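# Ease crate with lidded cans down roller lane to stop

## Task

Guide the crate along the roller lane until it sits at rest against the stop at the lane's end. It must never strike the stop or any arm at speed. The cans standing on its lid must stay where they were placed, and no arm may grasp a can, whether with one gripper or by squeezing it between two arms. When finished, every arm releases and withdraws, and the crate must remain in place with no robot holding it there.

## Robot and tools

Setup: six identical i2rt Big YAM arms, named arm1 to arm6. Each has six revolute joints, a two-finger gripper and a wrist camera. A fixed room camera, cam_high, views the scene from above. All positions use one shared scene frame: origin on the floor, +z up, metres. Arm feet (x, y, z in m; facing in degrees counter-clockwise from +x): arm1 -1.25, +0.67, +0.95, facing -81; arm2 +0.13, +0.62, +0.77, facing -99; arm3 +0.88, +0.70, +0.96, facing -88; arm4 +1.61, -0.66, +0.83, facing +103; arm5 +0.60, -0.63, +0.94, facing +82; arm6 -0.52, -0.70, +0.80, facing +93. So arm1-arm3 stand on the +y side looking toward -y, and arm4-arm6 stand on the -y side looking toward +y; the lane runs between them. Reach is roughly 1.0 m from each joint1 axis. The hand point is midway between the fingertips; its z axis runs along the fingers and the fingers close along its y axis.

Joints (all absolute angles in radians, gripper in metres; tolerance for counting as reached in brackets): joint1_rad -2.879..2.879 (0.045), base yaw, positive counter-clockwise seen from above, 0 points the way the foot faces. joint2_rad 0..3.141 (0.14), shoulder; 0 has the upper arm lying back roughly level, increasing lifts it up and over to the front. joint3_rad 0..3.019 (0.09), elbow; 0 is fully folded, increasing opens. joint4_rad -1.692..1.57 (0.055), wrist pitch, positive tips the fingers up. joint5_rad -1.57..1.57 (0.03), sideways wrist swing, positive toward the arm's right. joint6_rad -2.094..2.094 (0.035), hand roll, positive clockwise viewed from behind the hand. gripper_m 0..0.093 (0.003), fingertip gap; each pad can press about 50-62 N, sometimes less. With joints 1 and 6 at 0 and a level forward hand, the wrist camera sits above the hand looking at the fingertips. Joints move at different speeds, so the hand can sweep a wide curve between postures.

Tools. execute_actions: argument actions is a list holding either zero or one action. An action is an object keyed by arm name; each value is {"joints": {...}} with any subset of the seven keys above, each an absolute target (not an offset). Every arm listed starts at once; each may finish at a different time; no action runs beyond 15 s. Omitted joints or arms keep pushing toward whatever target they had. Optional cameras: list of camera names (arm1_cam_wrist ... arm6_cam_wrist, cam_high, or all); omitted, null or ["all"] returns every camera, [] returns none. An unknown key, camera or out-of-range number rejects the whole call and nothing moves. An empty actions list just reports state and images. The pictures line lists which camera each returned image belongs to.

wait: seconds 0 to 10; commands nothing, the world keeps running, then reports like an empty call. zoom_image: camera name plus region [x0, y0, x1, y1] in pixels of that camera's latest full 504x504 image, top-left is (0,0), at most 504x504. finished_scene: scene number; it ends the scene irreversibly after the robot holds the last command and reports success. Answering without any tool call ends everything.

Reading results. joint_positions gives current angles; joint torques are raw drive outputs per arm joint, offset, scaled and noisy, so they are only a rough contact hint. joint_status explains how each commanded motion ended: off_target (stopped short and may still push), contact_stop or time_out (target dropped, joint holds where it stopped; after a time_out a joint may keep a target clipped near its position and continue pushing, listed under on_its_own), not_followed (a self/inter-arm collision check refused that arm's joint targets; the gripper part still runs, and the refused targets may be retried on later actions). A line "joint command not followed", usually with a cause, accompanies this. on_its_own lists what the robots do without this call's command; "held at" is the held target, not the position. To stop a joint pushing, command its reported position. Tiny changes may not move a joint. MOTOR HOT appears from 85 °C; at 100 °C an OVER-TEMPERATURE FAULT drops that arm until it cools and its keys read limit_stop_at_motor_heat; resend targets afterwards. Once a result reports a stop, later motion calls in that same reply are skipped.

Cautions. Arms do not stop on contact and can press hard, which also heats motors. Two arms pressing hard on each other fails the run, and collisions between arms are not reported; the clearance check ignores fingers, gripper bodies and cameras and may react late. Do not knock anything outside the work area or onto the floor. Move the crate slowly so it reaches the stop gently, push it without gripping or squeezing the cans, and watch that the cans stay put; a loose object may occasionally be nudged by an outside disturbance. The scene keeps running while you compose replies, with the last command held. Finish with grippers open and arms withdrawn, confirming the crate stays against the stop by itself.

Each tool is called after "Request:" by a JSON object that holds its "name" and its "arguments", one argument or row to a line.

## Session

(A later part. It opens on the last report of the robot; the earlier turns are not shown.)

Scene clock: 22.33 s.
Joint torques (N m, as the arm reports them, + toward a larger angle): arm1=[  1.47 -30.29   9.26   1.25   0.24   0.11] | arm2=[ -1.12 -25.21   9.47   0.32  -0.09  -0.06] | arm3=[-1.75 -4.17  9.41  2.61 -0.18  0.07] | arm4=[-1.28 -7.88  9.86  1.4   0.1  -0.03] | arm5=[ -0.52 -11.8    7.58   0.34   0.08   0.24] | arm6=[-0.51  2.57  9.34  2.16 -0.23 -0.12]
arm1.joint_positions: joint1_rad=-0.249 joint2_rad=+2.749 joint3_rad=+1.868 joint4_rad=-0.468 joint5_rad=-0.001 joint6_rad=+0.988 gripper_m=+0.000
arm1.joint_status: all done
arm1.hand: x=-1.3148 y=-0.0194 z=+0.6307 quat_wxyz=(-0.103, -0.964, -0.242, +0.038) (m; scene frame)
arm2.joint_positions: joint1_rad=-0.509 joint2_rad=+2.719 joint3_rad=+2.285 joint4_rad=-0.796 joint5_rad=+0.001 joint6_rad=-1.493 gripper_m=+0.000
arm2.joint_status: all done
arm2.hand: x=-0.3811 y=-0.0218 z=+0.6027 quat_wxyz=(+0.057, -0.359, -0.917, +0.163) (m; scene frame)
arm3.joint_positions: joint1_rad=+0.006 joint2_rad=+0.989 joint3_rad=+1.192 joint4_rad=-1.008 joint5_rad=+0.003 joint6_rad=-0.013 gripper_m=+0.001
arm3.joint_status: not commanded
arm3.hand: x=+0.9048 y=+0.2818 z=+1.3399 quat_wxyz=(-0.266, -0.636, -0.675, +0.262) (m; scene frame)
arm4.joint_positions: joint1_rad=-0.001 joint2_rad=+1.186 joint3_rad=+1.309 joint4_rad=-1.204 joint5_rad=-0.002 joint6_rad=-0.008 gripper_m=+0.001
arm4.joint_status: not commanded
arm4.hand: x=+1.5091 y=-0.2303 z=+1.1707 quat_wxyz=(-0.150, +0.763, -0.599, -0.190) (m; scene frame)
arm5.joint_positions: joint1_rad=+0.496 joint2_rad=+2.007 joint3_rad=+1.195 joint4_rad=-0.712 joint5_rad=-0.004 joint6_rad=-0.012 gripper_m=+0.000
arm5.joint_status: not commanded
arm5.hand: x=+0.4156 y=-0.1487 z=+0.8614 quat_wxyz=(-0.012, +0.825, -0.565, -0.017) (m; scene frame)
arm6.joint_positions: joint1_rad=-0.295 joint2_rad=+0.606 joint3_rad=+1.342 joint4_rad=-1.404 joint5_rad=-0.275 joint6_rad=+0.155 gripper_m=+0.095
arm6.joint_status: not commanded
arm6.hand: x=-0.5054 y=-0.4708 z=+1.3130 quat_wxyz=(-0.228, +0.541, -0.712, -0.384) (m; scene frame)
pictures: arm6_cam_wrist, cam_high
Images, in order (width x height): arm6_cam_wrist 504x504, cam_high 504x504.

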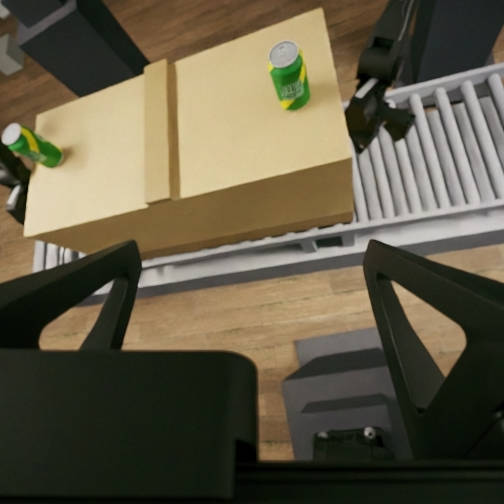

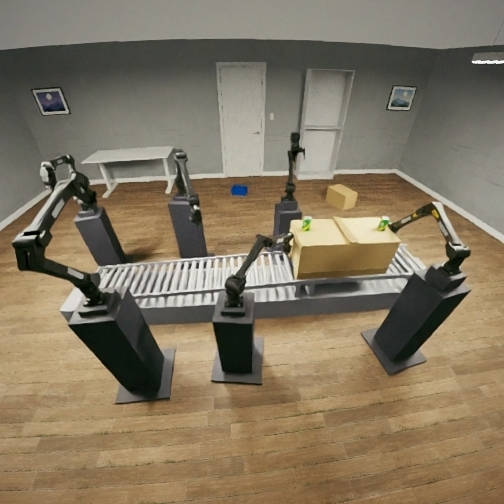

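Request:
{"name": "execute_actions", "arguments": {
  "actions": [
    {"arm1":{"joints":{"joint1_rad":-0.16}},"arm2":{"joints":{"joint1_rad":-0.47,"joint2_rad":2.63,"joint3_rad":2.18}}}
  ],
  "cameras": []
}}

Request:
{"name": "execute_actions", "arguments": {
  "actions": [
    {"arm1":{"joints":{"joint1_rad":-0.08}},"arm2":{"joints":{"joint1_rad":-0.41,"joint2_rad":2.57,"joint3_rad":2.05}}}
  ],
  "cameras": []
}}

Request:
{"name": "execute_actions", "arguments": {
  "actions": [
    {"arm1":{"joints":{"joint1_rad":0}},"arm2":{"joints":{"joint1_rad":-0.35,"joint2_rad":2.51,"joint3_rad":1.92}}}
  ],
  "cameras": ["cam_high"]
}}

Request:
{"name": "execute_actions", "arguments": {
  "actions": [
    {"arm1":{"joints":{"joint1_rad":0.08}},"arm2":{"joints":{"joint1_rad":-0.29,"joint2_rad":2.45,"joint3_rad":1.79}}}
  ],
  "cameras": ["arm6_cam_wrist","cam_high"]
}}

Scene clock: 25.77 s.
Joint torques (N m, as the arm reports them, + toward a larger angle): arm1=[  1.31 -30.67   9.34   1.19   0.02   0.  ] | arm2=[ -1.41 -26.22   6.96   0.28  -0.13  -0.06] | arm3=[-1.78 -4.14  9.44  2.63 -0.18  0.07] | arm4=[-1.74 -8.14  9.95  1.4   0.08 -0.02] | arm5=[ -1.18 -12.5    7.64   0.39   0.05   0.24] | arm6=[-0.45  2.63  9.37  2.17 -0.24 -0.11]
arm1.joint_positions: joint1_rad=-0.171 joint2_rad=+2.749 joint3_rad=+1.868 joint4_rad=-0.466 joint5_rad=+0.004 joint6_rad=+0.999 gripper_m=+0.000
arm1.joint_status: all done
arm1.hand: x=-1.2614 y=-0.0227 z=+0.6306 quat_wxyz=(-0.105, -0.955, -0.274, +0.035) (m; scene frame)
arm2.joint_positions: joint1_rad=-0.447 joint2_rad=+2.666 joint3_rad=+2.180 joint4_rad=-0.797 joint5_rad=+0.002 joint6_rad=-1.493 gripper_m=+0.000
arm2.joint_status: all done
arm2.hand: x=-0.3250 y=-0.0306 z=+0.5999 quat_wxyz=(+0.046, -0.332, -0.932, +0.139) (m; scene frame)
arm3.joint_positions: joint1_rad=+0.006 joint2_rad=+0.989 joint3_rad=+1.192 joint4_rad=-1.008 joint5_rad=+0.003 joint6_rad=-0.013 gripper_m=+0.001
arm3.joint_status: not commanded
arm3.hand: x=+0.9048 y=+0.2818 z=+1.3399 quat_wxyz=(-0.266, -0.636, -0.675, +0.262) (m; scene frame)
arm4.joint_positions: joint1_rad=-0.001 joint2_rad=+1.186 joint3_rad=+1.309 joint4_rad=-1.204 joint5_rad=-0.002 joint6_rad=-0.008 gripper_m=+0.001
arm4.joint_status: not commanded
arm4.hand: x=+1.5091 y=-0.2303 z=+1.1707 quat_wxyz=(-0.150, +0.763, -0.599, -0.190) (m; scene frame)
arm5.joint_positions: joint1_rad=+0.496 joint2_rad=+2.007 joint3_rad=+1.195 joint4_rad=-0.712 joint5_rad=-0.004 joint6_rad=-0.012 gripper_m=+0.000
arm5.joint_status: not commanded
arm5.hand: x=+0.4156 y=-0.1487 z=+0.8614 quat_wxyz=(-0.012, +0.825, -0.565, -0.017) (m; scene frame)
arm6.joint_positions: joint1_rad=-0.295 joint2_rad=+0.606 joint3_rad=+1.342 joint4_rad=-1.404 joint5_rad=-0.275 joint6_rad=+0.155 gripper_m=+0.095
arm6.joint_status: not commanded
arm6.hand: x=-0.5054 y=-0.4708 z=+1.3130 quat_wxyz=(-0.228, +0.541, -0.712, -0.384) (m; scene frame)
pictures: none
No camera images: the call's "cameras" was empty. Leave "cameras" out to get every camera's image.

Scene clock: 27.13 s.
Joint torques (N m, as the arm reports them, + toward a larger angle): arm1=[  1.77 -30.9    9.34   1.08   0.05  -0.06] | arm2=[ -1.2  -25.14   6.66   0.18  -0.13  -0.07] | arm3=[-1.78 -4.22  9.42  2.62 -0.17  0.07] | arm4=[-1.34 -7.35  9.82  1.42  0.09  0.01] | arm5=[ -1.1  -12.01   7.43   0.5    0.05   0.28] | arm6=[-0.59  2.6   9.37  2.16 -0.23 -0.11]
arm1.joint_positions: joint1_rad=-0.090 joint2_rad=+2.749 joint3_rad=+1.868 joint4_rad=-0.464 joint5_rad=+0.004 joint6_rad=+1.005 gripper_m=+0.000
arm1.joint_status: all done
arm1.hand: x=-1.2052 y=-0.0217 z=+0.6305 quat_wxyz=(-0.107, -0.944, -0.309, +0.031) (m; scene frame)
arm2.joint_positions: joint1_rad=-0.384 joint2_rad=+2.604 joint3_rad=+2.050 joint4_rad=-0.797 joint5_rad=+0.002 joint6_rad=-1.493 gripper_m=+0.000
arm2.joint_status: all done
arm2.hand: x=-0.2638 y=-0.0262 z=+0.5945 quat_wxyz=(+0.034, -0.304, -0.946, +0.107) (m; scene frame)
arm3.joint_positions: joint1_rad=+0.006 joint2_rad=+0.989 joint3_rad=+1.192 joint4_rad=-1.008 joint5_rad=+0.003 joint6_rad=-0.013 gripper_m=+0.001
arm3.joint_status: not commanded
arm3.hand: x=+0.9048 y=+0.2818 z=+1.3399 quat_wxyz=(-0.266, -0.636, -0.675, +0.262) (m; scene frame)
arm4.joint_positions: joint1_rad=-0.001 joint2_rad=+1.186 joint3_rad=+1.309 joint4_rad=-1.204 joint5_rad=-0.002 joint6_rad=-0.008 gripper_m=+0.001
arm4.joint_status: not commanded
arm4.hand: x=+1.5091 y=-0.2303 z=+1.1707 quat_wxyz=(-0.150, +0.763, -0.599, -0.190) (m; scene frame)
arm5.joint_positions: joint1_rad=+0.496 joint2_rad=+2.007 joint3_rad=+1.195 joint4_rad=-0.712 joint5_rad=-0.004 joint6_rad=-0.012 gripper_m=+0.000
arm5.joint_status: not commanded
arm5.hand: x=+0.4156 y=-0.1487 z=+0.8614 quat_wxyz=(-0.012, +0.825, -0.565, -0.017) (m; scene frame)
arm6.joint_positions: joint1_rad=-0.295 joint2_rad=+0.606 joint3_rad=+1.342 joint4_rad=-1.404 joint5_rad=-0.275 joint6_rad=+0.155 gripper_m=+0.095
arm6.joint_status: not commanded
arm6.hand: x=-0.5054 y=-0.4708 z=+1.3130 quat_wxyz=(-0.228, +0.541, -0.712, -0.384) (m; scene frame)
pictures: none
No camera images: the call's "cameras" was empty. Leave "cameras" out to get every camera's image.

Scene clock: 28.50 s.
Joint torques (N m, as the arm reports them, + toward a larger angle): arm1=[  1.64 -30.31   9.33   1.1    0.04  -0.07] | arm2=[ -1.51 -24.22   6.25   0.06  -0.13  -0.08] | arm3=[-1.77 -4.23  9.42  2.61 -0.18  0.07] | arm4=[-1.34 -7.61  9.77  1.46  0.08 -0.02] | arm5=[ -0.66 -12.21   7.48   0.39   0.07   0.23] | arm6=[-0.47  2.54  9.38  2.17 -0.23 -0.11]
arm1.joint_positions: joint1_rad=-0.011 joint2_rad=+2.749 joint3_rad=+1.868 joint4_rad=-0.464 joint5_rad=+0.004 joint6_rad=+1.007 gripper_m=+0.000
arm1.joint_status: all done
arm1.hand: x=-1.1501 y=-0.0159 z=+0.6303 quat_wxyz=(-0.108, -0.932, -0.346, +0.027) (m; scene frame)
arm2.joint_positions: joint1_rad=-0.323 joint2_rad=+2.543 joint3_rad=+1.919 joint4_rad=-0.798 joint5_rad=+0.002 joint6_rad=-1.493 gripper_m=+0.000
arm2.joint_status: all done
arm2.hand: x=-0.2051 y=-0.0131 z=+0.5905 quat_wxyz=(+0.023, -0.277, -0.958, +0.073) (m; scene frame)
arm3.joint_positions: joint1_rad=+0.006 joint2_rad=+0.989 joint3_rad=+1.192 joint4_rad=-1.008 joint5_rad=+0.003 joint6_rad=-0.013 gripper_m=+0.001
arm3.joint_status: not commanded
arm3.hand: x=+0.9048 y=+0.2818 z=+1.3399 quat_wxyz=(-0.266, -0.636, -0.675, +0.262) (m; scene frame)
arm4.joint_positions: joint1_rad=-0.001 joint2_rad=+1.186 joint3_rad=+1.309 joint4_rad=-1.204 joint5_rad=-0.002 joint6_rad=-0.008 gripper_m=+0.001
arm4.joint_status: not commanded
arm4.hand: x=+1.5091 y=-0.2303 z=+1.1707 quat_wxyz=(-0.150, +0.763, -0.599, -0.190) (m; scene frame)
arm5.joint_positions: joint1_rad=+0.496 joint2_rad=+2.007 joint3_rad=+1.195 joint4_rad=-0.712 joint5_rad=-0.004 joint6_rad=-0.012 gripper_m=+0.000
arm5.joint_status: not commanded
arm5.hand: x=+0.4156 y=-0.1487 z=+0.8614 quat_wxyz=(-0.012, +0.825, -0.565, -0.017) (m; scene frame)
arm6.joint_positions: joint1_rad=-0.295 joint2_rad=+0.606 joint3_rad=+1.342 joint4_rad=-1.404 joint5_rad=-0.275 joint6_rad=+0.155 gripper_m=+0.095
arm6.joint_status: not commanded
arm6.hand: x=-0.5054 y=-0.4708 z=+1.3130 quat_wxyz=(-0.228, +0.541, -0.712, -0.384) (m; scene frame)
pictures: cam_high
Images, in order (width x height): cam_high 504x504.

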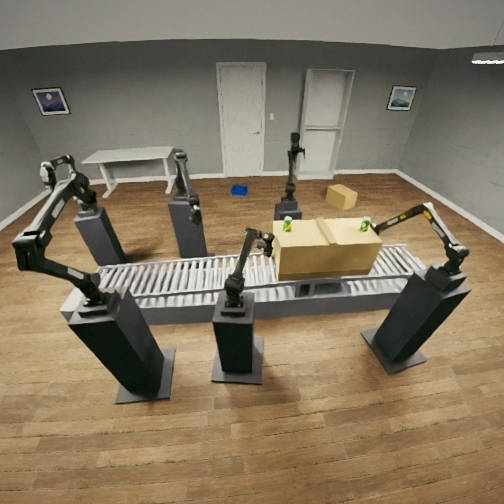

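Scene clock: 29.87 s.
Joint torques (N m, as the arm reports them, + toward a larger angle): arm1=[  1.62 -30.47   9.26   1.1    0.05  -0.07] | arm2=[ -1.58 -23.03   5.89  -0.05  -0.15  -0.08] | arm3=[-1.78 -4.16  9.4   2.63 -0.18  0.07] | arm4=[-1.28 -7.52  9.5   1.28  0.14  0.01] | arm5=[ -1.25 -11.97   7.64   0.48   0.02   0.25] | arm6=[-0.55  2.45  9.36  2.16 -0.23 -0.11]
arm1.joint_positions: joint1_rad=+0.070 joint2_rad=+2.749 joint3_rad=+1.868 joint4_rad=-0.464 joint5_rad=+0.004 joint6_rad=+1.007 gripper_m=+0.000
arm1.joint_status: all done
arm1.hand: x=-1.0951 y=-0.0055 z=+0.6301 quat_wxyz=(-0.109, -0.917, -0.383, +0.022) (m; scene frame)
arm2.joint_positions: joint1_rad=-0.263 joint2_rad=+2.482 joint3_rad=+1.789 joint4_rad=-0.798 joint5_rad=+0.002 joint6_rad=-1.493 gripper_m=+0.000
arm2.joint_status: all done
arm2.hand: x=-0.1485 y=+0.0069 z=+0.5885 quat_wxyz=(+0.015, -0.249, -0.968, +0.040) (m; scene frame)
arm3.joint_positions: joint1_rad=+0.006 joint2_rad=+0.989 joint3_rad=+1.192 joint4_rad=-1.008 joint5_rad=+0.003 joint6_rad=-0.013 gripper_m=+0.001
arm3.joint_status: not commanded
arm3.hand: x=+0.9048 y=+0.2818 z=+1.3399 quat_wxyz=(-0.266, -0.636, -0.675, +0.262) (m; scene frame)
arm4.joint_positions: joint1_rad=-0.001 joint2_rad=+1.186 joint3_rad=+1.309 joint4_rad=-1.204 joint5_rad=-0.002 joint6_rad=-0.008 gripper_m=+0.001
arm4.joint_status: not commanded
arm4.hand: x=+1.5091 y=-0.2303 z=+1.1707 quat_wxyz=(-0.150, +0.763, -0.599, -0.190) (m; scene frame)
arm5.joint_positions: joint1_rad=+0.496 joint2_rad=+2.007 joint3_rad=+1.195 joint4_rad=-0.712 joint5_rad=-0.004 joint6_rad=-0.012 gripper_m=+0.000
arm5.joint_status: not commanded
arm5.hand: x=+0.4156 y=-0.1487 z=+0.8614 quat_wxyz=(-0.012, +0.825, -0.565, -0.017) (m; scene frame)
arm6.joint_positions: joint1_rad=-0.295 joint2_rad=+0.606 joint3_rad=+1.342 joint4_rad=-1.404 joint5_rad=-0.275 joint6_rad=+0.155 gripper_m=+0.095
arm6.joint_status: not commanded
arm6.hand: x=-0.5054 y=-0.4708 z=+1.3130 quat_wxyz=(-0.228, +0.541, -0.712, -0.384) (m; scene frame)
pictures: arm6_cam_wrist, cam_high
Images, in order (width x height): arm6_cam_wrist 504x504, cam_high 504x504.

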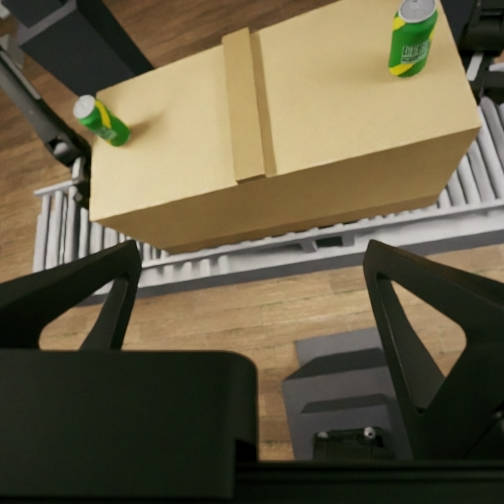

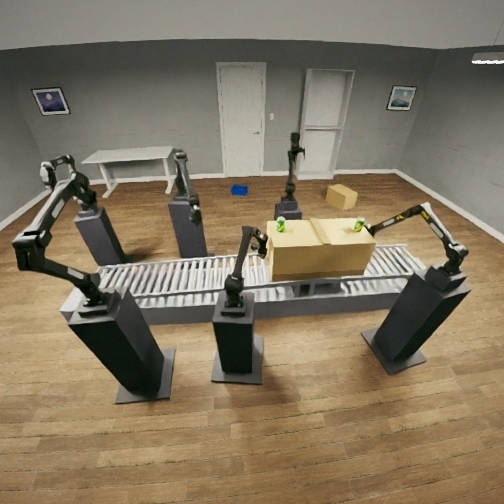

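Request:
{"name": "execute_actions", "arguments": {
  "actions": [
    {"arm1":{"joints":{"joint1_rad":-0.3}},"arm2":{"joints":{"joint1_rad":-0.21,"joint2_rad":2.38,"joint3_rad":1.65,"joint4_rad":-0.73}},"arm5":{"joints":{"joint1_rad":0.88,"joint6_rad":0.7}}}
  ],
  "cameras": []
}}

Request:
{"name": "execute_actions", "arguments": {
  "actions": [
    {"arm1":{"joints":{"joint2_rad":2}},"arm2":{"joints":{"joint1_rad":-0.12,"joint2_rad":2.31,"joint3_rad":1.5,"joint4_rad":-0.66}},"arm5":{"joints":{"joint6_rad":1.5,"joint2_rad":2.4,"joint3_rad":1.55,"joint4_rad":-0.47}}}
  ],
  "cameras": ["cam_high"]
}}

Request:
{"name": "execute_actions", "arguments": {
  "actions": [
    {"arm1":{"joints":{"joint2_rad":1.3}},"arm2":{"joints":{"joint1_rad":-0.03,"joint2_rad":2.23,"joint3_rad":1.33,"joint4_rad":-0.6}},"arm5":{"joints":{"joint2_rad":2.75,"joint3_rad":1.88}}}
  ],
  "cameras": ["cam_high","arm3_cam_wrist"]
}}

Scene clock: 33.13 s.
Joint torques (N m, as the arm reports them, + toward a larger angle): arm1=[ -0.03 -30.61   9.3    1.09   0.12  -0.09] | arm2=[ -0.09 -21.92   5.15   0.56  -0.14  -0.08] | arm3=[-1.74 -4.16  9.41  2.61 -0.18  0.07] | arm4=[-1.03 -7.96  9.7   1.32  0.14 -0.04] | arm5=[ -1.46 -12.63   7.4    0.23   0.04   0.28] | arm6=[-0.47  2.63  9.35  2.15 -0.23 -0.11]
arm1.joint_positions: joint1_rad=-0.290 joint2_rad=+2.749 joint3_rad=+1.868 joint4_rad=-0.464 joint5_rad=+0.002 joint6_rad=+1.007 gripper_m=+0.000
arm1.joint_status: all done
arm1.hand: x=-1.3436 y=-0.0171 z=+0.6310 quat_wxyz=(-0.104, -0.971, -0.213, +0.041) (m; scene frame)
arm2.joint_positions: joint1_rad=-0.203 joint2_rad=+2.410 joint3_rad=+1.656 joint4_rad=-0.741 joint5_rad=+0.002 joint6_rad=-1.493 gripper_m=+0.000
arm2.joint_status: all done
arm2.hand: x=-0.0999 y=+0.0197 z=+0.5941 quat_wxyz=(+0.014, -0.219, -0.975, +0.037) (m; scene frame)
arm3.joint_positions: joint1_rad=+0.006 joint2_rad=+0.989 joint3_rad=+1.192 joint4_rad=-1.008 joint5_rad=+0.003 joint6_rad=-0.013 gripper_m=+0.001
arm3.joint_status: not commanded
arm3.hand: x=+0.9048 y=+0.2818 z=+1.3399 quat_wxyz=(-0.266, -0.636, -0.675, +0.262) (m; scene frame)
arm4.joint_positions: joint1_rad=-0.001 joint2_rad=+1.186 joint3_rad=+1.309 joint4_rad=-1.204 joint5_rad=-0.002 joint6_rad=-0.008 gripper_m=+0.001
arm4.joint_status: not commanded
arm4.hand: x=+1.5091 y=-0.2303 z=+1.1707 quat_wxyz=(-0.150, +0.763, -0.599, -0.190) (m; scene frame)
arm5.joint_positions: joint1_rad=+0.880 joint2_rad=+2.007 joint3_rad=+1.195 joint4_rad=-0.712 joint5_rad=-0.001 joint6_rad=+0.688 gripper_m=+0.000
arm5.joint_status: all done
arm5.hand: x=+0.2476 y=-0.2514 z=+0.8608 quat_wxyz=(-0.002, +0.726, -0.688, -0.020) (m; scene frame)
arm6.joint_positions: joint1_rad=-0.295 joint2_rad=+0.606 joint3_rad=+1.342 joint4_rad=-1.404 joint5_rad=-0.275 joint6_rad=+0.155 gripper_m=+0.095
arm6.joint_status: not commanded
arm6.hand: x=-0.5054 y=-0.4708 z=+1.3130 quat_wxyz=(-0.228, +0.541, -0.712, -0.384) (m; scene frame)
pictures: none
No camera images: the call's "cameras" was empty. Leave "cameras" out to get every camera's image.

Scene clock: 35.40 s.
Joint torques (N m, as the arm reports them, + toward a larger angle): arm1=[  0.05 -27.71  11.36   1.62   0.08  -0.14] | arm2=[  0.1  -20.56   4.85   0.54  -0.11  -0.08] | arm3=[-1.78 -4.19  9.44  2.64 -0.18  0.07] | arm4=[-1.16 -8.01  9.66  1.26  0.14 -0.02] | arm5=[ -1.17 -16.12  10.16   0.55   0.09   0.27] | arm6=[-0.55  2.57  9.33  2.15 -0.23 -0.11]
arm1.joint_positions: joint1_rad=-0.290 joint2_rad=+2.013 joint3_rad=+1.896 joint4_rad=-0.457 joint5_rad=+0.002 joint6_rad=+1.007 gripper_m=+0.000
arm1.joint_status: all done
arm1.hand: x=-1.3594 y=-0.1522 z=+1.2181 quat_wxyz=(-0.448, -0.858, -0.189, +0.165) (m; scene frame)
arm2.joint_positions: joint1_rad=-0.116 joint2_rad=+2.337 joint3_rad=+1.504 joint4_rad=-0.671 joint5_rad=+0.001 joint6_rad=-1.493 gripper_m=+0.000
arm2.joint_status: all done
arm2.hand: x=-0.0359 y=+0.0395 z=+0.5951 quat_wxyz=(+0.011, -0.177, -0.984, +0.033) (m; scene frame)
arm3.joint_positions: joint1_rad=+0.006 joint2_rad=+0.989 joint3_rad=+1.192 joint4_rad=-1.008 joint5_rad=+0.003 joint6_rad=-0.013 gripper_m=+0.001
arm3.joint_status: not commanded
arm3.hand: x=+0.9048 y=+0.2818 z=+1.3399 quat_wxyz=(-0.266, -0.636, -0.675, +0.262) (m; scene frame)
arm4.joint_positions: joint1_rad=-0.001 joint2_rad=+1.186 joint3_rad=+1.309 joint4_rad=-1.204 joint5_rad=-0.002 joint6_rad=-0.008 gripper_m=+0.001
arm4.joint_status: not commanded
arm4.hand: x=+1.5091 y=-0.2303 z=+1.1707 quat_wxyz=(-0.150, +0.763, -0.599, -0.190) (m; scene frame)
arm5.joint_positions: joint1_rad=+0.880 joint2_rad=+2.415 joint3_rad=+1.508 joint4_rad=-0.481 joint5_rad=-0.001 joint6_rad=+1.488 gripper_m=+0.000
arm5.joint_status: all done
arm5.hand: x=+0.1724 y=-0.1689 z=+0.7268 quat_wxyz=(+0.028, +0.399, -0.913, -0.084) (m; scene frame)
arm6.joint_positions: joint1_rad=-0.295 joint2_rad=+0.606 joint3_rad=+1.342 joint4_rad=-1.404 joint5_rad=-0.275 joint6_rad=+0.155 gripper_m=+0.095
arm6.joint_status: not commanded
arm6.hand: x=-0.5054 y=-0.4708 z=+1.3130 quat_wxyz=(-0.228, +0.541, -0.712, -0.384) (m; scene frame)
pictures: cam_high
Images, in order (width x height): cam_high 504x504.

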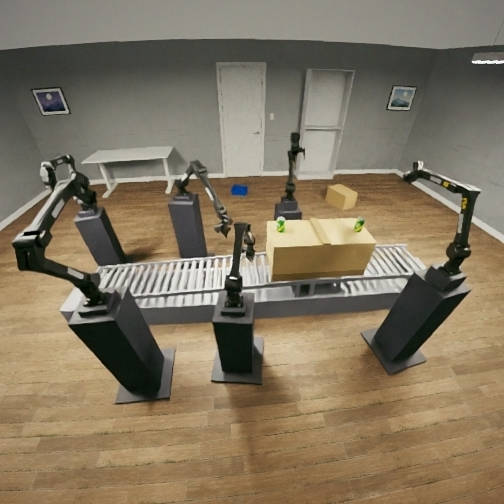

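Scene clock: 37.33 s.
Joint torques (N m, as the arm reports them, + toward a larger angle): arm1=[  0.01 -14.76  10.56   1.67   0.01  -0.16] | arm2=[  0.09 -18.72   4.46   0.47  -0.1   -0.09] | arm3=[-1.8  -4.13  9.42  2.62 -0.18  0.07] | arm4=[-1.83 -8.1   9.68  1.26  0.12 -0.01] | arm5=[ -0.8  -18.25   9.52   0.42   0.04   0.22] | arm6=[-0.5   2.66  9.36  2.14 -0.24 -0.11]
arm1.joint_positions: joint1_rad=-0.290 joint2_rad=+1.321 joint3_rad=+1.889 joint4_rad=-0.455 joint5_rad=+0.002 joint6_rad=+1.007 gripper_m=+0.000
arm1.joint_status: all done
arm1.hand: x=-1.3221 y=+0.1152 z=+1.7000 quat_wxyz=(-0.700, -0.651, -0.143, +0.256) (m; scene frame)
arm2.joint_positions: joint1_rad=-0.026 joint2_rad=+2.252 joint3_rad=+1.332 joint4_rad=-0.611 joint5_rad=+0.001 joint6_rad=-1.493 gripper_m=+0.000
arm2.joint_status: all done
arm2.hand: x=+0.0272 y=+0.0778 z=+0.5986 quat_wxyz=(+0.009, -0.133, -0.991, +0.020) (m; scene frame)
arm3.joint_positions: joint1_rad=+0.006 joint2_rad=+0.989 joint3_rad=+1.192 joint4_rad=-1.008 joint5_rad=+0.003 joint6_rad=-0.013 gripper_m=+0.001
arm3.joint_status: not commanded
arm3.hand: x=+0.9048 y=+0.2818 z=+1.3399 quat_wxyz=(-0.266, -0.636, -0.675, +0.262) (m; scene frame)
arm4.joint_positions: joint1_rad=-0.001 joint2_rad=+1.186 joint3_rad=+1.309 joint4_rad=-1.204 joint5_rad=-0.002 joint6_rad=-0.008 gripper_m=+0.001
arm4.joint_status: not commanded
arm4.hand: x=+1.5091 y=-0.2303 z=+1.1707 quat_wxyz=(-0.150, +0.763, -0.599, -0.190) (m; scene frame)
arm5.joint_positions: joint1_rad=+0.880 joint2_rad=+2.778 joint3_rad=+1.841 joint4_rad=-0.476 joint5_rad=-0.001 joint6_rad=+1.489 gripper_m=+0.000
arm5.joint_status: all done
arm5.hand: x=+0.1494 y=-0.1432 z=+0.5894 quat_wxyz=(+0.024, +0.399, -0.914, -0.073) (m; scene frame)
arm6.joint_positions: joint1_rad=-0.295 joint2_rad=+0.606 joint3_rad=+1.342 joint4_rad=-1.404 joint5_rad=-0.275 joint6_rad=+0.155 gripper_m=+0.095
arm6.joint_status: not commanded
arm6.hand: x=-0.5054 y=-0.4708 z=+1.3130 quat_wxyz=(-0.228, +0.541, -0.712, -0.384) (m; scene frame)
pictures: arm3_cam_wrist, cam_high
Images, in order (width x height): arm3_cam_wrist 504x504, cam_high 504x504.

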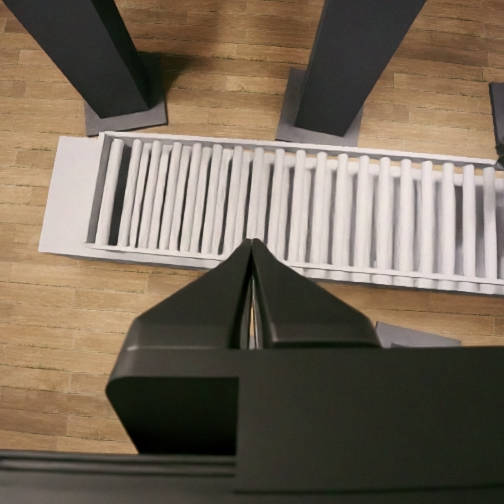

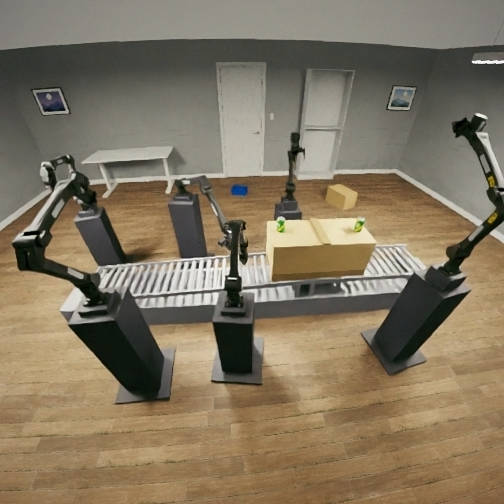

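It still needs pushing; restore both arms.

Request:
{"name": "execute_actions", "arguments": {
  "actions": [
    {"arm1":{"joints":{"joint2_rad":2.72,"joint1_rad":-0.05,"joint6_rad":1.6}},"arm2":{"joints":{"joint1_rad":-0.24,"joint2_rad":2.31,"joint3_rad":1.5,"joint4_rad":-0.66}},"arm5":{"joints":{"joint4_rad":-0.35}}}
  ],
  "cameras": []
}}

Request:
{"name": "execute_actions", "arguments": {
  "actions": [
    {"arm1":{"joints":{"joint1_rad":0.07}}}
  ],
  "cameras": []
}}

Request:
{"name": "execute_actions", "arguments": {
  "actions": [
    {"arm1":{"joints":{"joint1_rad":0.16}}}
  ],
  "cameras": ["cam_high"]
}}

Request:
{"name": "execute_actions", "arguments": {
  "actions": [
    {"arm1":{"joints":{"joint1_rad":0.25}},"arm2":{"joints":{"joint1_rad":-0.14}}}
  ],
  "cameras": []
}}

Request:
{"name": "execute_actions", "arguments": {
  "actions": [
    {"arm1":{"joints":{"joint1_rad":0.34}},"arm2":{"joints":{"joint1_rad":-0.07,"joint2_rad":2.23,"joint3_rad":1.33,"joint4_rad":-0.6}}}
  ],
  "cameras": ["cam_high","arm6_cam_wrist"]
}}

Scene clock: 40.97 s.
Joint torques (N m, as the arm reports them, + toward a larger angle): arm1=[ -0.33 -30.7    8.89   0.8    0.16   0.12] | arm2=[ -0.07 -18.18   7.23  -0.33  -0.09  -0.08] | arm3=[-1.77 -4.17  9.43  2.63 -0.17  0.07] | arm4=[-1.54 -7.5   9.76  1.3   0.07 -0.01] | arm5=[ -0.3  -18.62   9.69   0.83   0.05   0.19] | arm6=[-0.51  2.6   9.36  2.13 -0.24 -0.11]
arm1.joint_positions: joint1_rad=-0.041 joint2_rad=+2.747 joint3_rad=+1.873 joint4_rad=-0.455 joint5_rad=+0.001 joint6_rad=+1.586 gripper_m=+0.000
arm1.joint_status: all done
arm1.hand: x=-1.1702 y=-0.0248 z=+0.6339 quat_wxyz=(-0.120, -0.991, -0.050, -0.006) (m; scene frame)
arm2.joint_positions: joint1_rad=-0.234 joint2_rad=+2.309 joint3_rad=+1.467 joint4_rad=-0.652 joint5_rad=+0.001 joint6_rad=-1.493 gripper_m=+0.000
arm2.joint_status: all done
arm2.hand: x=-0.1005 y=+0.0695 z=+0.6026 quat_wxyz=(+0.014, -0.235, -0.971, +0.038) (m; scene frame)
arm3.joint_positions: joint1_rad=+0.006 joint2_rad=+0.989 joint3_rad=+1.192 joint4_rad=-1.008 joint5_rad=+0.003 joint6_rad=-0.013 gripper_m=+0.001
arm3.joint_status: not commanded
arm3.hand: x=+0.9048 y=+0.2818 z=+1.3399 quat_wxyz=(-0.266, -0.636, -0.675, +0.262) (m; scene frame)
arm4.joint_positions: joint1_rad=-0.001 joint2_rad=+1.186 joint3_rad=+1.309 joint4_rad=-1.204 joint5_rad=-0.002 joint6_rad=-0.008 gripper_m=+0.001
arm4.joint_status: not commanded
arm4.hand: x=+1.5091 y=-0.2303 z=+1.1707 quat_wxyz=(-0.150, +0.763, -0.599, -0.190) (m; scene frame)
arm5.joint_positions: joint1_rad=+0.880 joint2_rad=+2.778 joint3_rad=+1.841 joint4_rad=-0.367 joint5_rad=-0.001 joint6_rad=+1.489 gripper_m=+0.000
arm5.joint_status: all done
arm5.hand: x=+0.1316 y=-0.1239 z=+0.5949 quat_wxyz=(+0.042, +0.397, -0.909, -0.124) (m; scene frame)
arm6.joint_positions: joint1_rad=-0.295 joint2_rad=+0.606 joint3_rad=+1.342 joint4_rad=-1.404 joint5_rad=-0.275 joint6_rad=+0.155 gripper_m=+0.095
arm6.joint_status: not commanded
arm6.hand: x=-0.5054 y=-0.4708 z=+1.3130 quat_wxyz=(-0.228, +0.541, -0.712, -0.384) (m; scene frame)
pictures: none
No camera images: the call's "cameras" was empty. Leave "cameras" out to get every camera's image.

Scene clock: 41.90 s.
Joint torques (N m, as the arm reports them, + toward a larger angle): arm1=[  0.3  -30.62   8.94   0.62   0.37   0.12] | arm2=[  0.01 -18.06   7.23  -0.34  -0.09  -0.08] | arm3=[-1.73 -4.2   9.41  2.61 -0.18  0.07] | arm4=[-1.11 -7.72  9.79  1.32  0.09 -0.01] | arm5=[ -0.25 -18.19   9.86   0.84   0.03   0.25] | arm6=[-0.49  2.5   9.36  2.16 -0.24 -0.1 ]
arm1.joint_positions: joint1_rad=+0.074 joint2_rad=+2.747 joint3_rad=+1.873 joint4_rad=-0.455 joint5_rad=-0.004 joint6_rad=+1.586 gripper_m=+0.000
arm1.joint_status: all done
arm1.hand: x=-1.0892 y=-0.0105 z=+0.6337 quat_wxyz=(-0.119, -0.987, -0.108, -0.015) (m; scene frame)
arm2.joint_positions: joint1_rad=-0.234 joint2_rad=+2.309 joint3_rad=+1.467 joint4_rad=-0.652 joint5_rad=+0.001 joint6_rad=-1.493 gripper_m=+0.000
arm2.joint_status: not commanded
arm2.hand: x=-0.1005 y=+0.0695 z=+0.6026 quat_wxyz=(+0.014, -0.235, -0.971, +0.038) (m; scene frame)
arm3.joint_positions: joint1_rad=+0.006 joint2_rad=+0.989 joint3_rad=+1.192 joint4_rad=-1.008 joint5_rad=+0.003 joint6_rad=-0.013 gripper_m=+0.001
arm3.joint_status: not commanded
arm3.hand: x=+0.9048 y=+0.2818 z=+1.3399 quat_wxyz=(-0.266, -0.636, -0.675, +0.262) (m; scene frame)
arm4.joint_positions: joint1_rad=-0.001 joint2_rad=+1.186 joint3_rad=+1.309 joint4_rad=-1.204 joint5_rad=-0.002 joint6_rad=-0.008 gripper_m=+0.001
arm4.joint_status: not commanded
arm4.hand: x=+1.5091 y=-0.2303 z=+1.1707 quat_wxyz=(-0.150, +0.763, -0.599, -0.190) (m; scene frame)
arm5.joint_positions: joint1_rad=+0.880 joint2_rad=+2.778 joint3_rad=+1.841 joint4_rad=-0.367 joint5_rad=-0.001 joint6_rad=+1.489 gripper_m=+0.000
arm5.joint_status: not commanded
arm5.hand: x=+0.1316 y=-0.1239 z=+0.5949 quat_wxyz=(+0.042, +0.397, -0.909, -0.124) (m; scene frame)
arm6.joint_positions: joint1_rad=-0.295 joint2_rad=+0.606 joint3_rad=+1.342 joint4_rad=-1.404 joint5_rad=-0.275 joint6_rad=+0.155 gripper_m=+0.095
arm6.joint_status: not commanded
arm6.hand: x=-0.5054 y=-0.4708 z=+1.3130 quat_wxyz=(-0.228, +0.541, -0.712, -0.384) (m; scene frame)
pictures: none
No camera images: the call's "cameras" was empty. Leave "cameras" out to get every camera's image.

Scene clock: 43.33 s.
Joint torques (N m, as the arm reports them, + toward a larger angle): arm1=[  0.87 -30.49   8.86   0.68   0.29   0.12] | arm2=[ -0.63 -18.07   7.23  -0.2   -0.12  -0.08] | arm3=[-1.75 -4.08  9.41  2.62 -0.17  0.07] | arm4=[-1.5  -8.05  9.92  1.27  0.15 -0.02] | arm5=[ -0.79 -19.05   9.85   1.02   0.06   0.22] | arm6=[-0.64  2.59  9.35  2.15 -0.24 -0.1 ]
arm1.joint_positions: joint1_rad=+0.153 joint2_rad=+2.747 joint3_rad=+1.873 joint4_rad=-0.455 joint5_rad=-0.002 joint6_rad=+1.586 gripper_m=+0.000
arm1.joint_status: all done
arm1.hand: x=-1.0362 y=+0.0043 z=+0.6335 quat_wxyz=(-0.118, -0.982, -0.147, -0.019) (m; scene frame)
arm2.joint_positions: joint1_rad=-0.222 joint2_rad=+2.309 joint3_rad=+1.467 joint4_rad=-0.655 joint5_rad=+0.001 joint6_rad=-1.493 gripper_m=+0.000
arm2.joint_status: not commanded
arm2.hand: x=-0.0939 y=+0.0674 z=+0.6025 quat_wxyz=(+0.014, -0.229, -0.973, +0.037) (m; scene frame)
arm3.joint_positions: joint1_rad=+0.006 joint2_rad=+0.989 joint3_rad=+1.192 joint4_rad=-1.008 joint5_rad=+0.003 joint6_rad=-0.013 gripper_m=+0.001
arm3.joint_status: not commanded
arm3.hand: x=+0.9048 y=+0.2818 z=+1.3399 quat_wxyz=(-0.266, -0.636, -0.675, +0.262) (m; scene frame)
arm4.joint_positions: joint1_rad=-0.001 joint2_rad=+1.186 joint3_rad=+1.309 joint4_rad=-1.204 joint5_rad=-0.002 joint6_rad=-0.008 gripper_m=+0.001
arm4.joint_status: not commanded
arm4.hand: x=+1.5091 y=-0.2303 z=+1.1707 quat_wxyz=(-0.150, +0.763, -0.599, -0.190) (m; scene frame)
arm5.joint_positions: joint1_rad=+0.880 joint2_rad=+2.778 joint3_rad=+1.841 joint4_rad=-0.367 joint5_rad=-0.001 joint6_rad=+1.489 gripper_m=+0.000
arm5.joint_status: not commanded
arm5.hand: x=+0.1316 y=-0.1239 z=+0.5949 quat_wxyz=(+0.042, +0.397, -0.909, -0.124) (m; scene frame)
arm6.joint_positions: joint1_rad=-0.295 joint2_rad=+0.606 joint3_rad=+1.342 joint4_rad=-1.404 joint5_rad=-0.275 joint6_rad=+0.155 gripper_m=+0.095
arm6.joint_status: not commanded
arm6.hand: x=-0.5054 y=-0.4708 z=+1.3130 quat_wxyz=(-0.228, +0.541, -0.712, -0.384) (m; scene frame)
pictures: cam_high
Images, in order (width x height): cam_high 504x504.

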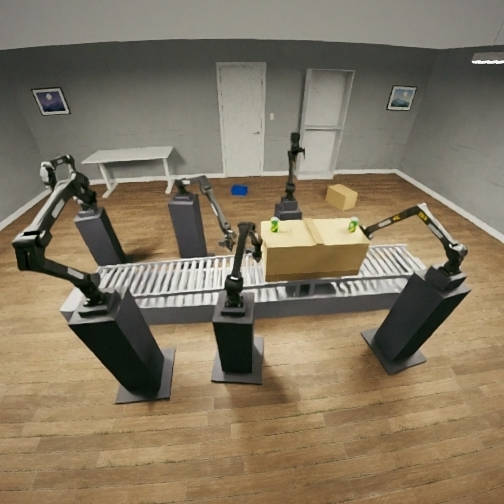

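Scene clock: 45.47 s.
Joint torques (N m, as the arm reports them, + toward a larger angle): arm1=[  0.76 -30.54   8.87   0.69   0.29   0.13] | arm2=[ -4.34 -18.46   7.14   0.    -0.09  -0.09] | arm3=[-1.71 -4.15  9.42  2.62 -0.18  0.07] | arm4=[-1.56 -7.91  9.78  1.34  0.11 -0.01] | arm5=[ -1.52 -18.49   9.78   0.87   0.07   0.22] | arm6=[-0.49  2.66  9.34  2.14 -0.23 -0.11]
arm1.joint_positions: joint1_rad=+0.248 joint2_rad=+2.747 joint3_rad=+1.873 joint4_rad=-0.455 joint5_rad=-0.002 joint6_rad=+1.586 gripper_m=+0.000
arm1.joint_status: all done
arm1.hand: x=-0.9738 y=+0.0277 z=+0.6333 quat_wxyz=(-0.117, -0.974, -0.193, -0.025) (m; scene frame)
arm2.joint_positions: joint1_rad=-0.067 joint2_rad=+2.318 joint3_rad=+1.467 joint4_rad=-0.661 joint5_rad=+0.001 joint6_rad=-1.493 gripper_m=+0.000
arm2.joint_status: joint1_rad off_target (ended at -0.067, target -0.140)
arm2.hand: x=-0.0046 y=+0.0432 z=+0.5957 quat_wxyz=(+0.010, -0.153, -0.988, +0.029) (m; scene frame)
arm3.joint_positions: joint1_rad=+0.006 joint2_rad=+0.989 joint3_rad=+1.192 joint4_rad=-1.008 joint5_rad=+0.003 joint6_rad=-0.013 gripper_m=+0.001
arm3.joint_status: not commanded
arm3.hand: x=+0.9048 y=+0.2818 z=+1.3399 quat_wxyz=(-0.266, -0.636, -0.675, +0.262) (m; scene frame)
arm4.joint_positions: joint1_rad=-0.001 joint2_rad=+1.186 joint3_rad=+1.309 joint4_rad=-1.204 joint5_rad=-0.002 joint6_rad=-0.008 gripper_m=+0.001
arm4.joint_status: not commanded
arm4.hand: x=+1.5091 y=-0.2303 z=+1.1707 quat_wxyz=(-0.150, +0.763, -0.599, -0.190) (m; scene frame)
arm5.joint_positions: joint1_rad=+0.880 joint2_rad=+2.778 joint3_rad=+1.841 joint4_rad=-0.367 joint5_rad=-0.001 joint6_rad=+1.489 gripper_m=+0.000
arm5.joint_status: not commanded
arm5.hand: x=+0.1316 y=-0.1239 z=+0.5949 quat_wxyz=(+0.042, +0.397, -0.909, -0.124) (m; scene frame)
arm6.joint_positions: joint1_rad=-0.295 joint2_rad=+0.606 joint3_rad=+1.342 joint4_rad=-1.404 joint5_rad=-0.275 joint6_rad=+0.155 gripper_m=+0.095
arm6.joint_status: not commanded
arm6.hand: x=-0.5054 y=-0.4708 z=+1.3130 quat_wxyz=(-0.228, +0.541, -0.712, -0.384) (m; scene frame)
pictures: none
No camera images: the call's "cameras" was empty. Leave "cameras" out to get every camera's image.

Scene clock: 47.00 s.
Joint torques (N m, as the arm reports them, + toward a larger angle): arm1=[  1.06 -30.87   8.88   0.68   0.39   0.12] | arm2=[ -5.18 -18.87   4.86   0.5   -0.09  -0.09] | arm3=[-1.73 -4.16  9.41  2.63 -0.18  0.07] | arm4=[-1.4  -7.89  9.8   1.41  0.07 -0.01] | arm5=[ -0.95 -19.04   9.79   0.86   0.04   0.25] | arm6=[-0.49  2.58  9.34  2.14 -0.24 -0.11]
arm1.joint_positions: joint1_rad=+0.336 joint2_rad=+2.747 joint3_rad=+1.873 joint4_rad=-0.455 joint5_rad=-0.004 joint6_rad=+1.587 gripper_m=+0.000
arm1.joint_status: all done
arm1.hand: x=-0.9180 y=+0.0546 z=+0.6332 quat_wxyz=(-0.115, -0.964, -0.236, -0.031) (m; scene frame)
arm2.joint_positions: joint1_rad=+0.017 joint2_rad=+2.256 joint3_rad=+1.324 joint4_rad=-0.611 joint5_rad=+0.001 joint6_rad=-1.493 gripper_m=+0.000
arm2.joint_status: joint1_rad off_target (ended at +0.016, target -0.070); the others done
arm2.hand: x=+0.0513 y=+0.0800 z=+0.5937 quat_wxyz=(+0.008, -0.112, -0.994, +0.013) (m; scene frame)
arm3.joint_positions: joint1_rad=+0.006 joint2_rad=+0.989 joint3_rad=+1.192 joint4_rad=-1.008 joint5_rad=+0.003 joint6_rad=-0.013 gripper_m=+0.001
arm3.joint_status: not commanded
arm3.hand: x=+0.9048 y=+0.2818 z=+1.3399 quat_wxyz=(-0.266, -0.636, -0.675, +0.262) (m; scene frame)
arm4.joint_positions: joint1_rad=-0.001 joint2_rad=+1.186 joint3_rad=+1.309 joint4_rad=-1.204 joint5_rad=-0.002 joint6_rad=-0.008 gripper_m=+0.001
arm4.joint_status: not commanded
arm4.hand: x=+1.5091 y=-0.2303 z=+1.1707 quat_wxyz=(-0.150, +0.763, -0.599, -0.190) (m; scene frame)
arm5.joint_positions: joint1_rad=+0.880 joint2_rad=+2.778 joint3_rad=+1.841 joint4_rad=-0.367 joint5_rad=-0.001 joint6_rad=+1.489 gripper_m=+0.000
arm5.joint_status: not commanded
arm5.hand: x=+0.1316 y=-0.1239 z=+0.5949 quat_wxyz=(+0.042, +0.397, -0.909, -0.124) (m; scene frame)
arm6.joint_positions: joint1_rad=-0.295 joint2_rad=+0.606 joint3_rad=+1.342 joint4_rad=-1.404 joint5_rad=-0.275 joint6_rad=+0.155 gripper_m=+0.095
arm6.joint_status: not commanded
arm6.hand: x=-0.5054 y=-0.4708 z=+1.3130 quat_wxyz=(-0.228, +0.541, -0.712, -0.384) (m; scene frame)
pictures: arm6_cam_wrist, cam_high
Images, in order (width x height): arm6_cam_wrist 504x504, cam_high 504x504.

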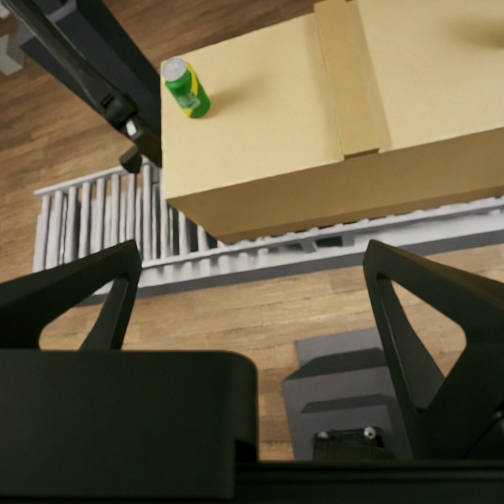

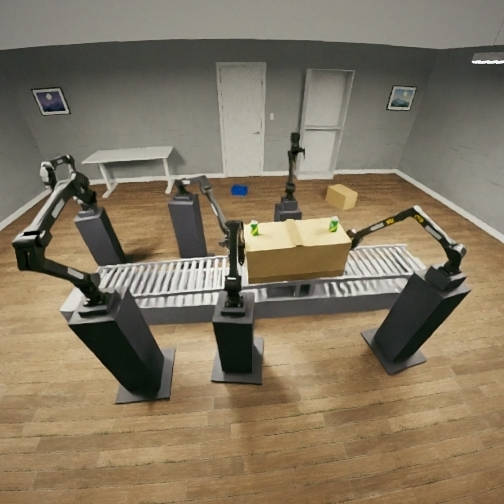

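Request:
{"name": "execute_actions", "arguments": {
  "actions": [
    {"arm1":{"joints":{"joint1_rad":0}},"arm2":{"joints":{"joint1_rad":0.03,"joint4_rad":-0.75}},"arm5":{"joints":{"joint6_rad":2}}}
  ],
  "cameras": []
}}

Request:
{"name": "execute_actions", "arguments": {
  "actions": [
    {"arm1":{"joints":{"joint2_rad":2}},"arm2":{"joints":{"joint1_rad":0.14}}}
  ],
  "cameras": []
}}

Request:
{"name": "execute_actions", "arguments": {
  "actions": [
    {"arm1":{"joints":{"joint2_rad":1.2}},"arm2":{"joints":{"joint1_rad":0.26}}}
  ],
  "cameras": ["cam_high","arm5_cam_wrist"]
}}

Scene clock: 49.80 s.
Joint torques (N m, as the arm reports them, + toward a larger angle): arm1=[  0.31 -30.52   8.88   0.69   0.13   0.12] | arm2=[ -4.95 -18.52   4.69  -0.69  -0.09  -0.1 ] | arm3=[-1.72 -4.22  9.43  2.63 -0.17  0.07] | arm4=[-1.09 -7.69  9.75  1.27  0.12 -0.03] | arm5=[ -0.57 -18.64   9.52   0.97   0.05   0.21] | arm6=[-0.52  2.54  9.35  2.15 -0.24 -0.11]
arm1.joint_positions: joint1_rad=+0.009 joint2_rad=+2.747 joint3_rad=+1.873 joint4_rad=-0.455 joint5_rad=+0.002 joint6_rad=+1.587 gripper_m=+0.000
arm1.joint_status: all done
arm1.hand: x=-1.1353 y=-0.0198 z=+0.6338 quat_wxyz=(-0.120, -0.990, -0.075, -0.008) (m; scene frame)
arm2.joint_positions: joint1_rad=+0.112 joint2_rad=+2.256 joint3_rad=+1.324 joint4_rad=-0.743 joint5_rad=+0.001 joint6_rad=-1.493 gripper_m=+0.000
arm2.joint_status: joint1_rad off_target (ended at +0.112, target +0.030); the others done
arm2.hand: x=+0.1051 y=+0.1073 z=+0.5943 quat_wxyz=(+0.008, -0.064, -0.996, -0.053) (m; scene frame)
arm3.joint_positions: joint1_rad=+0.006 joint2_rad=+0.989 joint3_rad=+1.192 joint4_rad=-1.008 joint5_rad=+0.003 joint6_rad=-0.013 gripper_m=+0.001
arm3.joint_status: not commanded
arm3.hand: x=+0.9048 y=+0.2818 z=+1.3399 quat_wxyz=(-0.266, -0.636, -0.675, +0.262) (m; scene frame)
arm4.joint_positions: joint1_rad=-0.001 joint2_rad=+1.186 joint3_rad=+1.309 joint4_rad=-1.204 joint5_rad=-0.002 joint6_rad=-0.008 gripper_m=+0.001
arm4.joint_status: not commanded
arm4.hand: x=+1.5091 y=-0.2303 z=+1.1707 quat_wxyz=(-0.150, +0.763, -0.599, -0.190) (m; scene frame)
arm5.joint_positions: joint1_rad=+0.880 joint2_rad=+2.778 joint3_rad=+1.841 joint4_rad=-0.367 joint5_rad=-0.001 joint6_rad=+1.988 gripper_m=+0.000
arm5.joint_status: all done
arm5.hand: x=+0.1316 y=-0.1239 z=+0.5949 quat_wxyz=(+0.071, +0.160, -0.978, -0.110) (m; scene frame)
arm6.joint_positions: joint1_rad=-0.295 joint2_rad=+0.606 joint3_rad=+1.342 joint4_rad=-1.404 joint5_rad=-0.275 joint6_rad=+0.155 gripper_m=+0.095
arm6.joint_status: not commanded
arm6.hand: x=-0.5054 y=-0.4708 z=+1.3130 quat_wxyz=(-0.228, +0.541, -0.712, -0.384) (m; scene frame)
pictures: none
No camera images: the call's "cameras" was empty. Leave "cameras" out to get every camera's image.

Scene clock: 52.07 s.
Joint torques (N m, as the arm reports them, + toward a larger angle): arm1=[  0.09 -28.14  11.12   1.54   0.08   0.05] | arm2=[ -1.64 -18.57   4.69  -0.69  -0.09  -0.1 ] | arm3=[-1.78 -4.13  9.41  2.61 -0.17  0.07] | arm4=[-1.34 -8.06  9.75  1.42  0.09  0.01] | arm5=[  1.72 -18.78   9.67   0.82   0.11   0.23] | arm6=[-0.46  2.54  9.33  2.13 -0.24 -0.11]
arm1.joint_positions: joint1_rad=+0.009 joint2_rad=+2.013 joint3_rad=+1.896 joint4_rad=-0.455 joint5_rad=+0.002 joint6_rad=+1.588 gripper_m=+0.000
arm1.joint_status: all done
arm1.hand: x=-1.1118 y=-0.1485 z=+1.2176 quat_wxyz=(-0.476, -0.876, -0.066, -0.042) (m; scene frame)
arm2.joint_positions: joint1_rad=+0.171 joint2_rad=+2.256 joint3_rad=+1.324 joint4_rad=-0.743 joint5_rad=+0.001 joint6_rad=-1.493 gripper_m=+0.000
arm2.joint_status: all done
arm2.hand: x=+0.1356 y=+0.1066 z=+0.5939 quat_wxyz=(+0.010, -0.035, -0.998, -0.053) (m; scene frame)
arm3.joint_positions: joint1_rad=+0.006 joint2_rad=+0.989 joint3_rad=+1.192 joint4_rad=-1.008 joint5_rad=+0.003 joint6_rad=-0.013 gripper_m=+0.001
arm3.joint_status: not commanded
arm3.hand: x=+0.9048 y=+0.2818 z=+1.3399 quat_wxyz=(-0.266, -0.636, -0.675, +0.262) (m; scene frame)
arm4.joint_positions: joint1_rad=-0.001 joint2_rad=+1.186 joint3_rad=+1.309 joint4_rad=-1.204 joint5_rad=-0.002 joint6_rad=-0.008 gripper_m=+0.001
arm4.joint_status: not commanded
arm4.hand: x=+1.5091 y=-0.2303 z=+1.1707 quat_wxyz=(-0.150, +0.763, -0.599, -0.190) (m; scene frame)
arm5.joint_positions: joint1_rad=+0.847 joint2_rad=+2.779 joint3_rad=+1.841 joint4_rad=-0.366 joint5_rad=-0.002 joint6_rad=+1.989 gripper_m=+0.000
arm5.joint_status: not commanded
arm5.hand: x=+0.1486 y=-0.1094 z=+0.5942 quat_wxyz=(+0.070, +0.144, -0.981, -0.111) (m; scene frame)
arm6.joint_positions: joint1_rad=-0.295 joint2_rad=+0.606 joint3_rad=+1.342 joint4_rad=-1.404 joint5_rad=-0.275 joint6_rad=+0.155 gripper_m=+0.095
arm6.joint_status: not commanded
arm6.hand: x=-0.5054 y=-0.4708 z=+1.3130 quat_wxyz=(-0.228, +0.541, -0.712, -0.384) (m; scene frame)
pictures: none
No camera images: the call's "cameras" was empty. Leave "cameras" out to get every camera's image.

Scene clock: 54.13 s.
Joint torques (N m, as the arm reports them, + toward a larger angle): arm1=[  0.1  -11.95   9.84   1.64  -0.01   0.02] | arm2=[  0.04 -18.57   4.67  -0.7   -0.1   -0.1 ] | arm3=[-1.74 -4.2   9.41  2.62 -0.18  0.07] | arm4=[-1.28 -8.2   9.67  1.35  0.1  -0.01] | arm5=[  1.65 -19.49   9.75   0.76   0.05   0.24] | arm6=[-0.55  2.51  9.31  2.16 -0.24 -0.1 ]
arm1.joint_positions: joint1_rad=+0.009 joint2_rad=+1.218 joint3_rad=+1.888 joint4_rad=-0.455 joint5_rad=+0.002 joint6_rad=+1.588 gripper_m=+0.000
arm1.joint_status: all done
arm1.hand: x=-1.1659 y=+0.1830 z=+1.7515 quat_wxyz=(-0.775, -0.626, -0.047, -0.070) (m; scene frame)
arm2.joint_positions: joint1_rad=+0.265 joint2_rad=+2.256 joint3_rad=+1.324 joint4_rad=-0.743 joint5_rad=+0.001 joint6_rad=-1.493 gripper_m=+0.000
arm2.joint_status: all done
arm2.hand: x=+0.1838 y=+0.1092 z=+0.5932 quat_wxyz=(+0.012, +0.012, -0.998, -0.054) (m; scene frame)
arm3.joint_positions: joint1_rad=+0.006 joint2_rad=+0.989 joint3_rad=+1.192 joint4_rad=-1.008 joint5_rad=+0.003 joint6_rad=-0.013 gripper_m=+0.001
arm3.joint_status: not commanded
arm3.hand: x=+0.9048 y=+0.2818 z=+1.3399 quat_wxyz=(-0.266, -0.636, -0.675, +0.262) (m; scene frame)
arm4.joint_positions: joint1_rad=-0.001 joint2_rad=+1.186 joint3_rad=+1.309 joint4_rad=-1.204 joint5_rad=-0.002 joint6_rad=-0.008 gripper_m=+0.001
arm4.joint_status: not commanded
arm4.hand: x=+1.5091 y=-0.2303 z=+1.1707 quat_wxyz=(-0.150, +0.763, -0.599, -0.190) (m; scene frame)
arm5.joint_positions: joint1_rad=+0.847 joint2_rad=+2.779 joint3_rad=+1.841 joint4_rad=-0.366 joint5_rad=-0.002 joint6_rad=+1.989 gripper_m=+0.000
arm5.joint_status: not commanded
arm5.hand: x=+0.1488 y=-0.1092 z=+0.5942 quat_wxyz=(+0.069, +0.144, -0.981, -0.111) (m; scene frame)
arm6.joint_positions: joint1_rad=-0.295 joint2_rad=+0.606 joint3_rad=+1.342 joint4_rad=-1.404 joint5_rad=-0.275 joint6_rad=+0.155 gripper_m=+0.095
arm6.joint_status: not commanded
arm6.hand: x=-0.5054 y=-0.4708 z=+1.3130 quat_wxyz=(-0.228, +0.541, -0.712, -0.384) (m; scene frame)
pictures: arm5_cam_wrist, cam_high
Images, in order (width x height): arm5_cam_wrist 504x504, cam_high 504x504.

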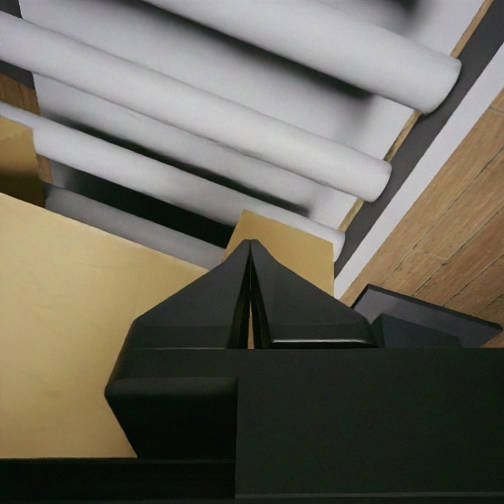

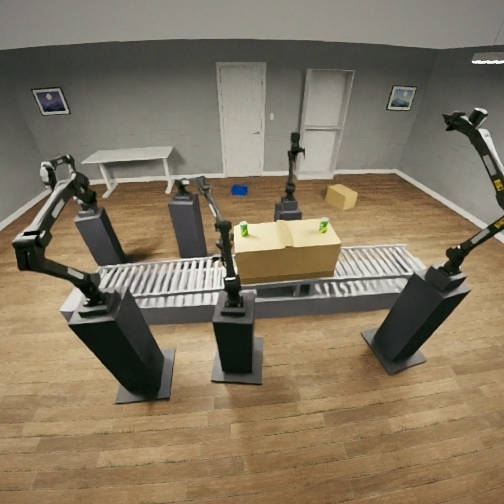

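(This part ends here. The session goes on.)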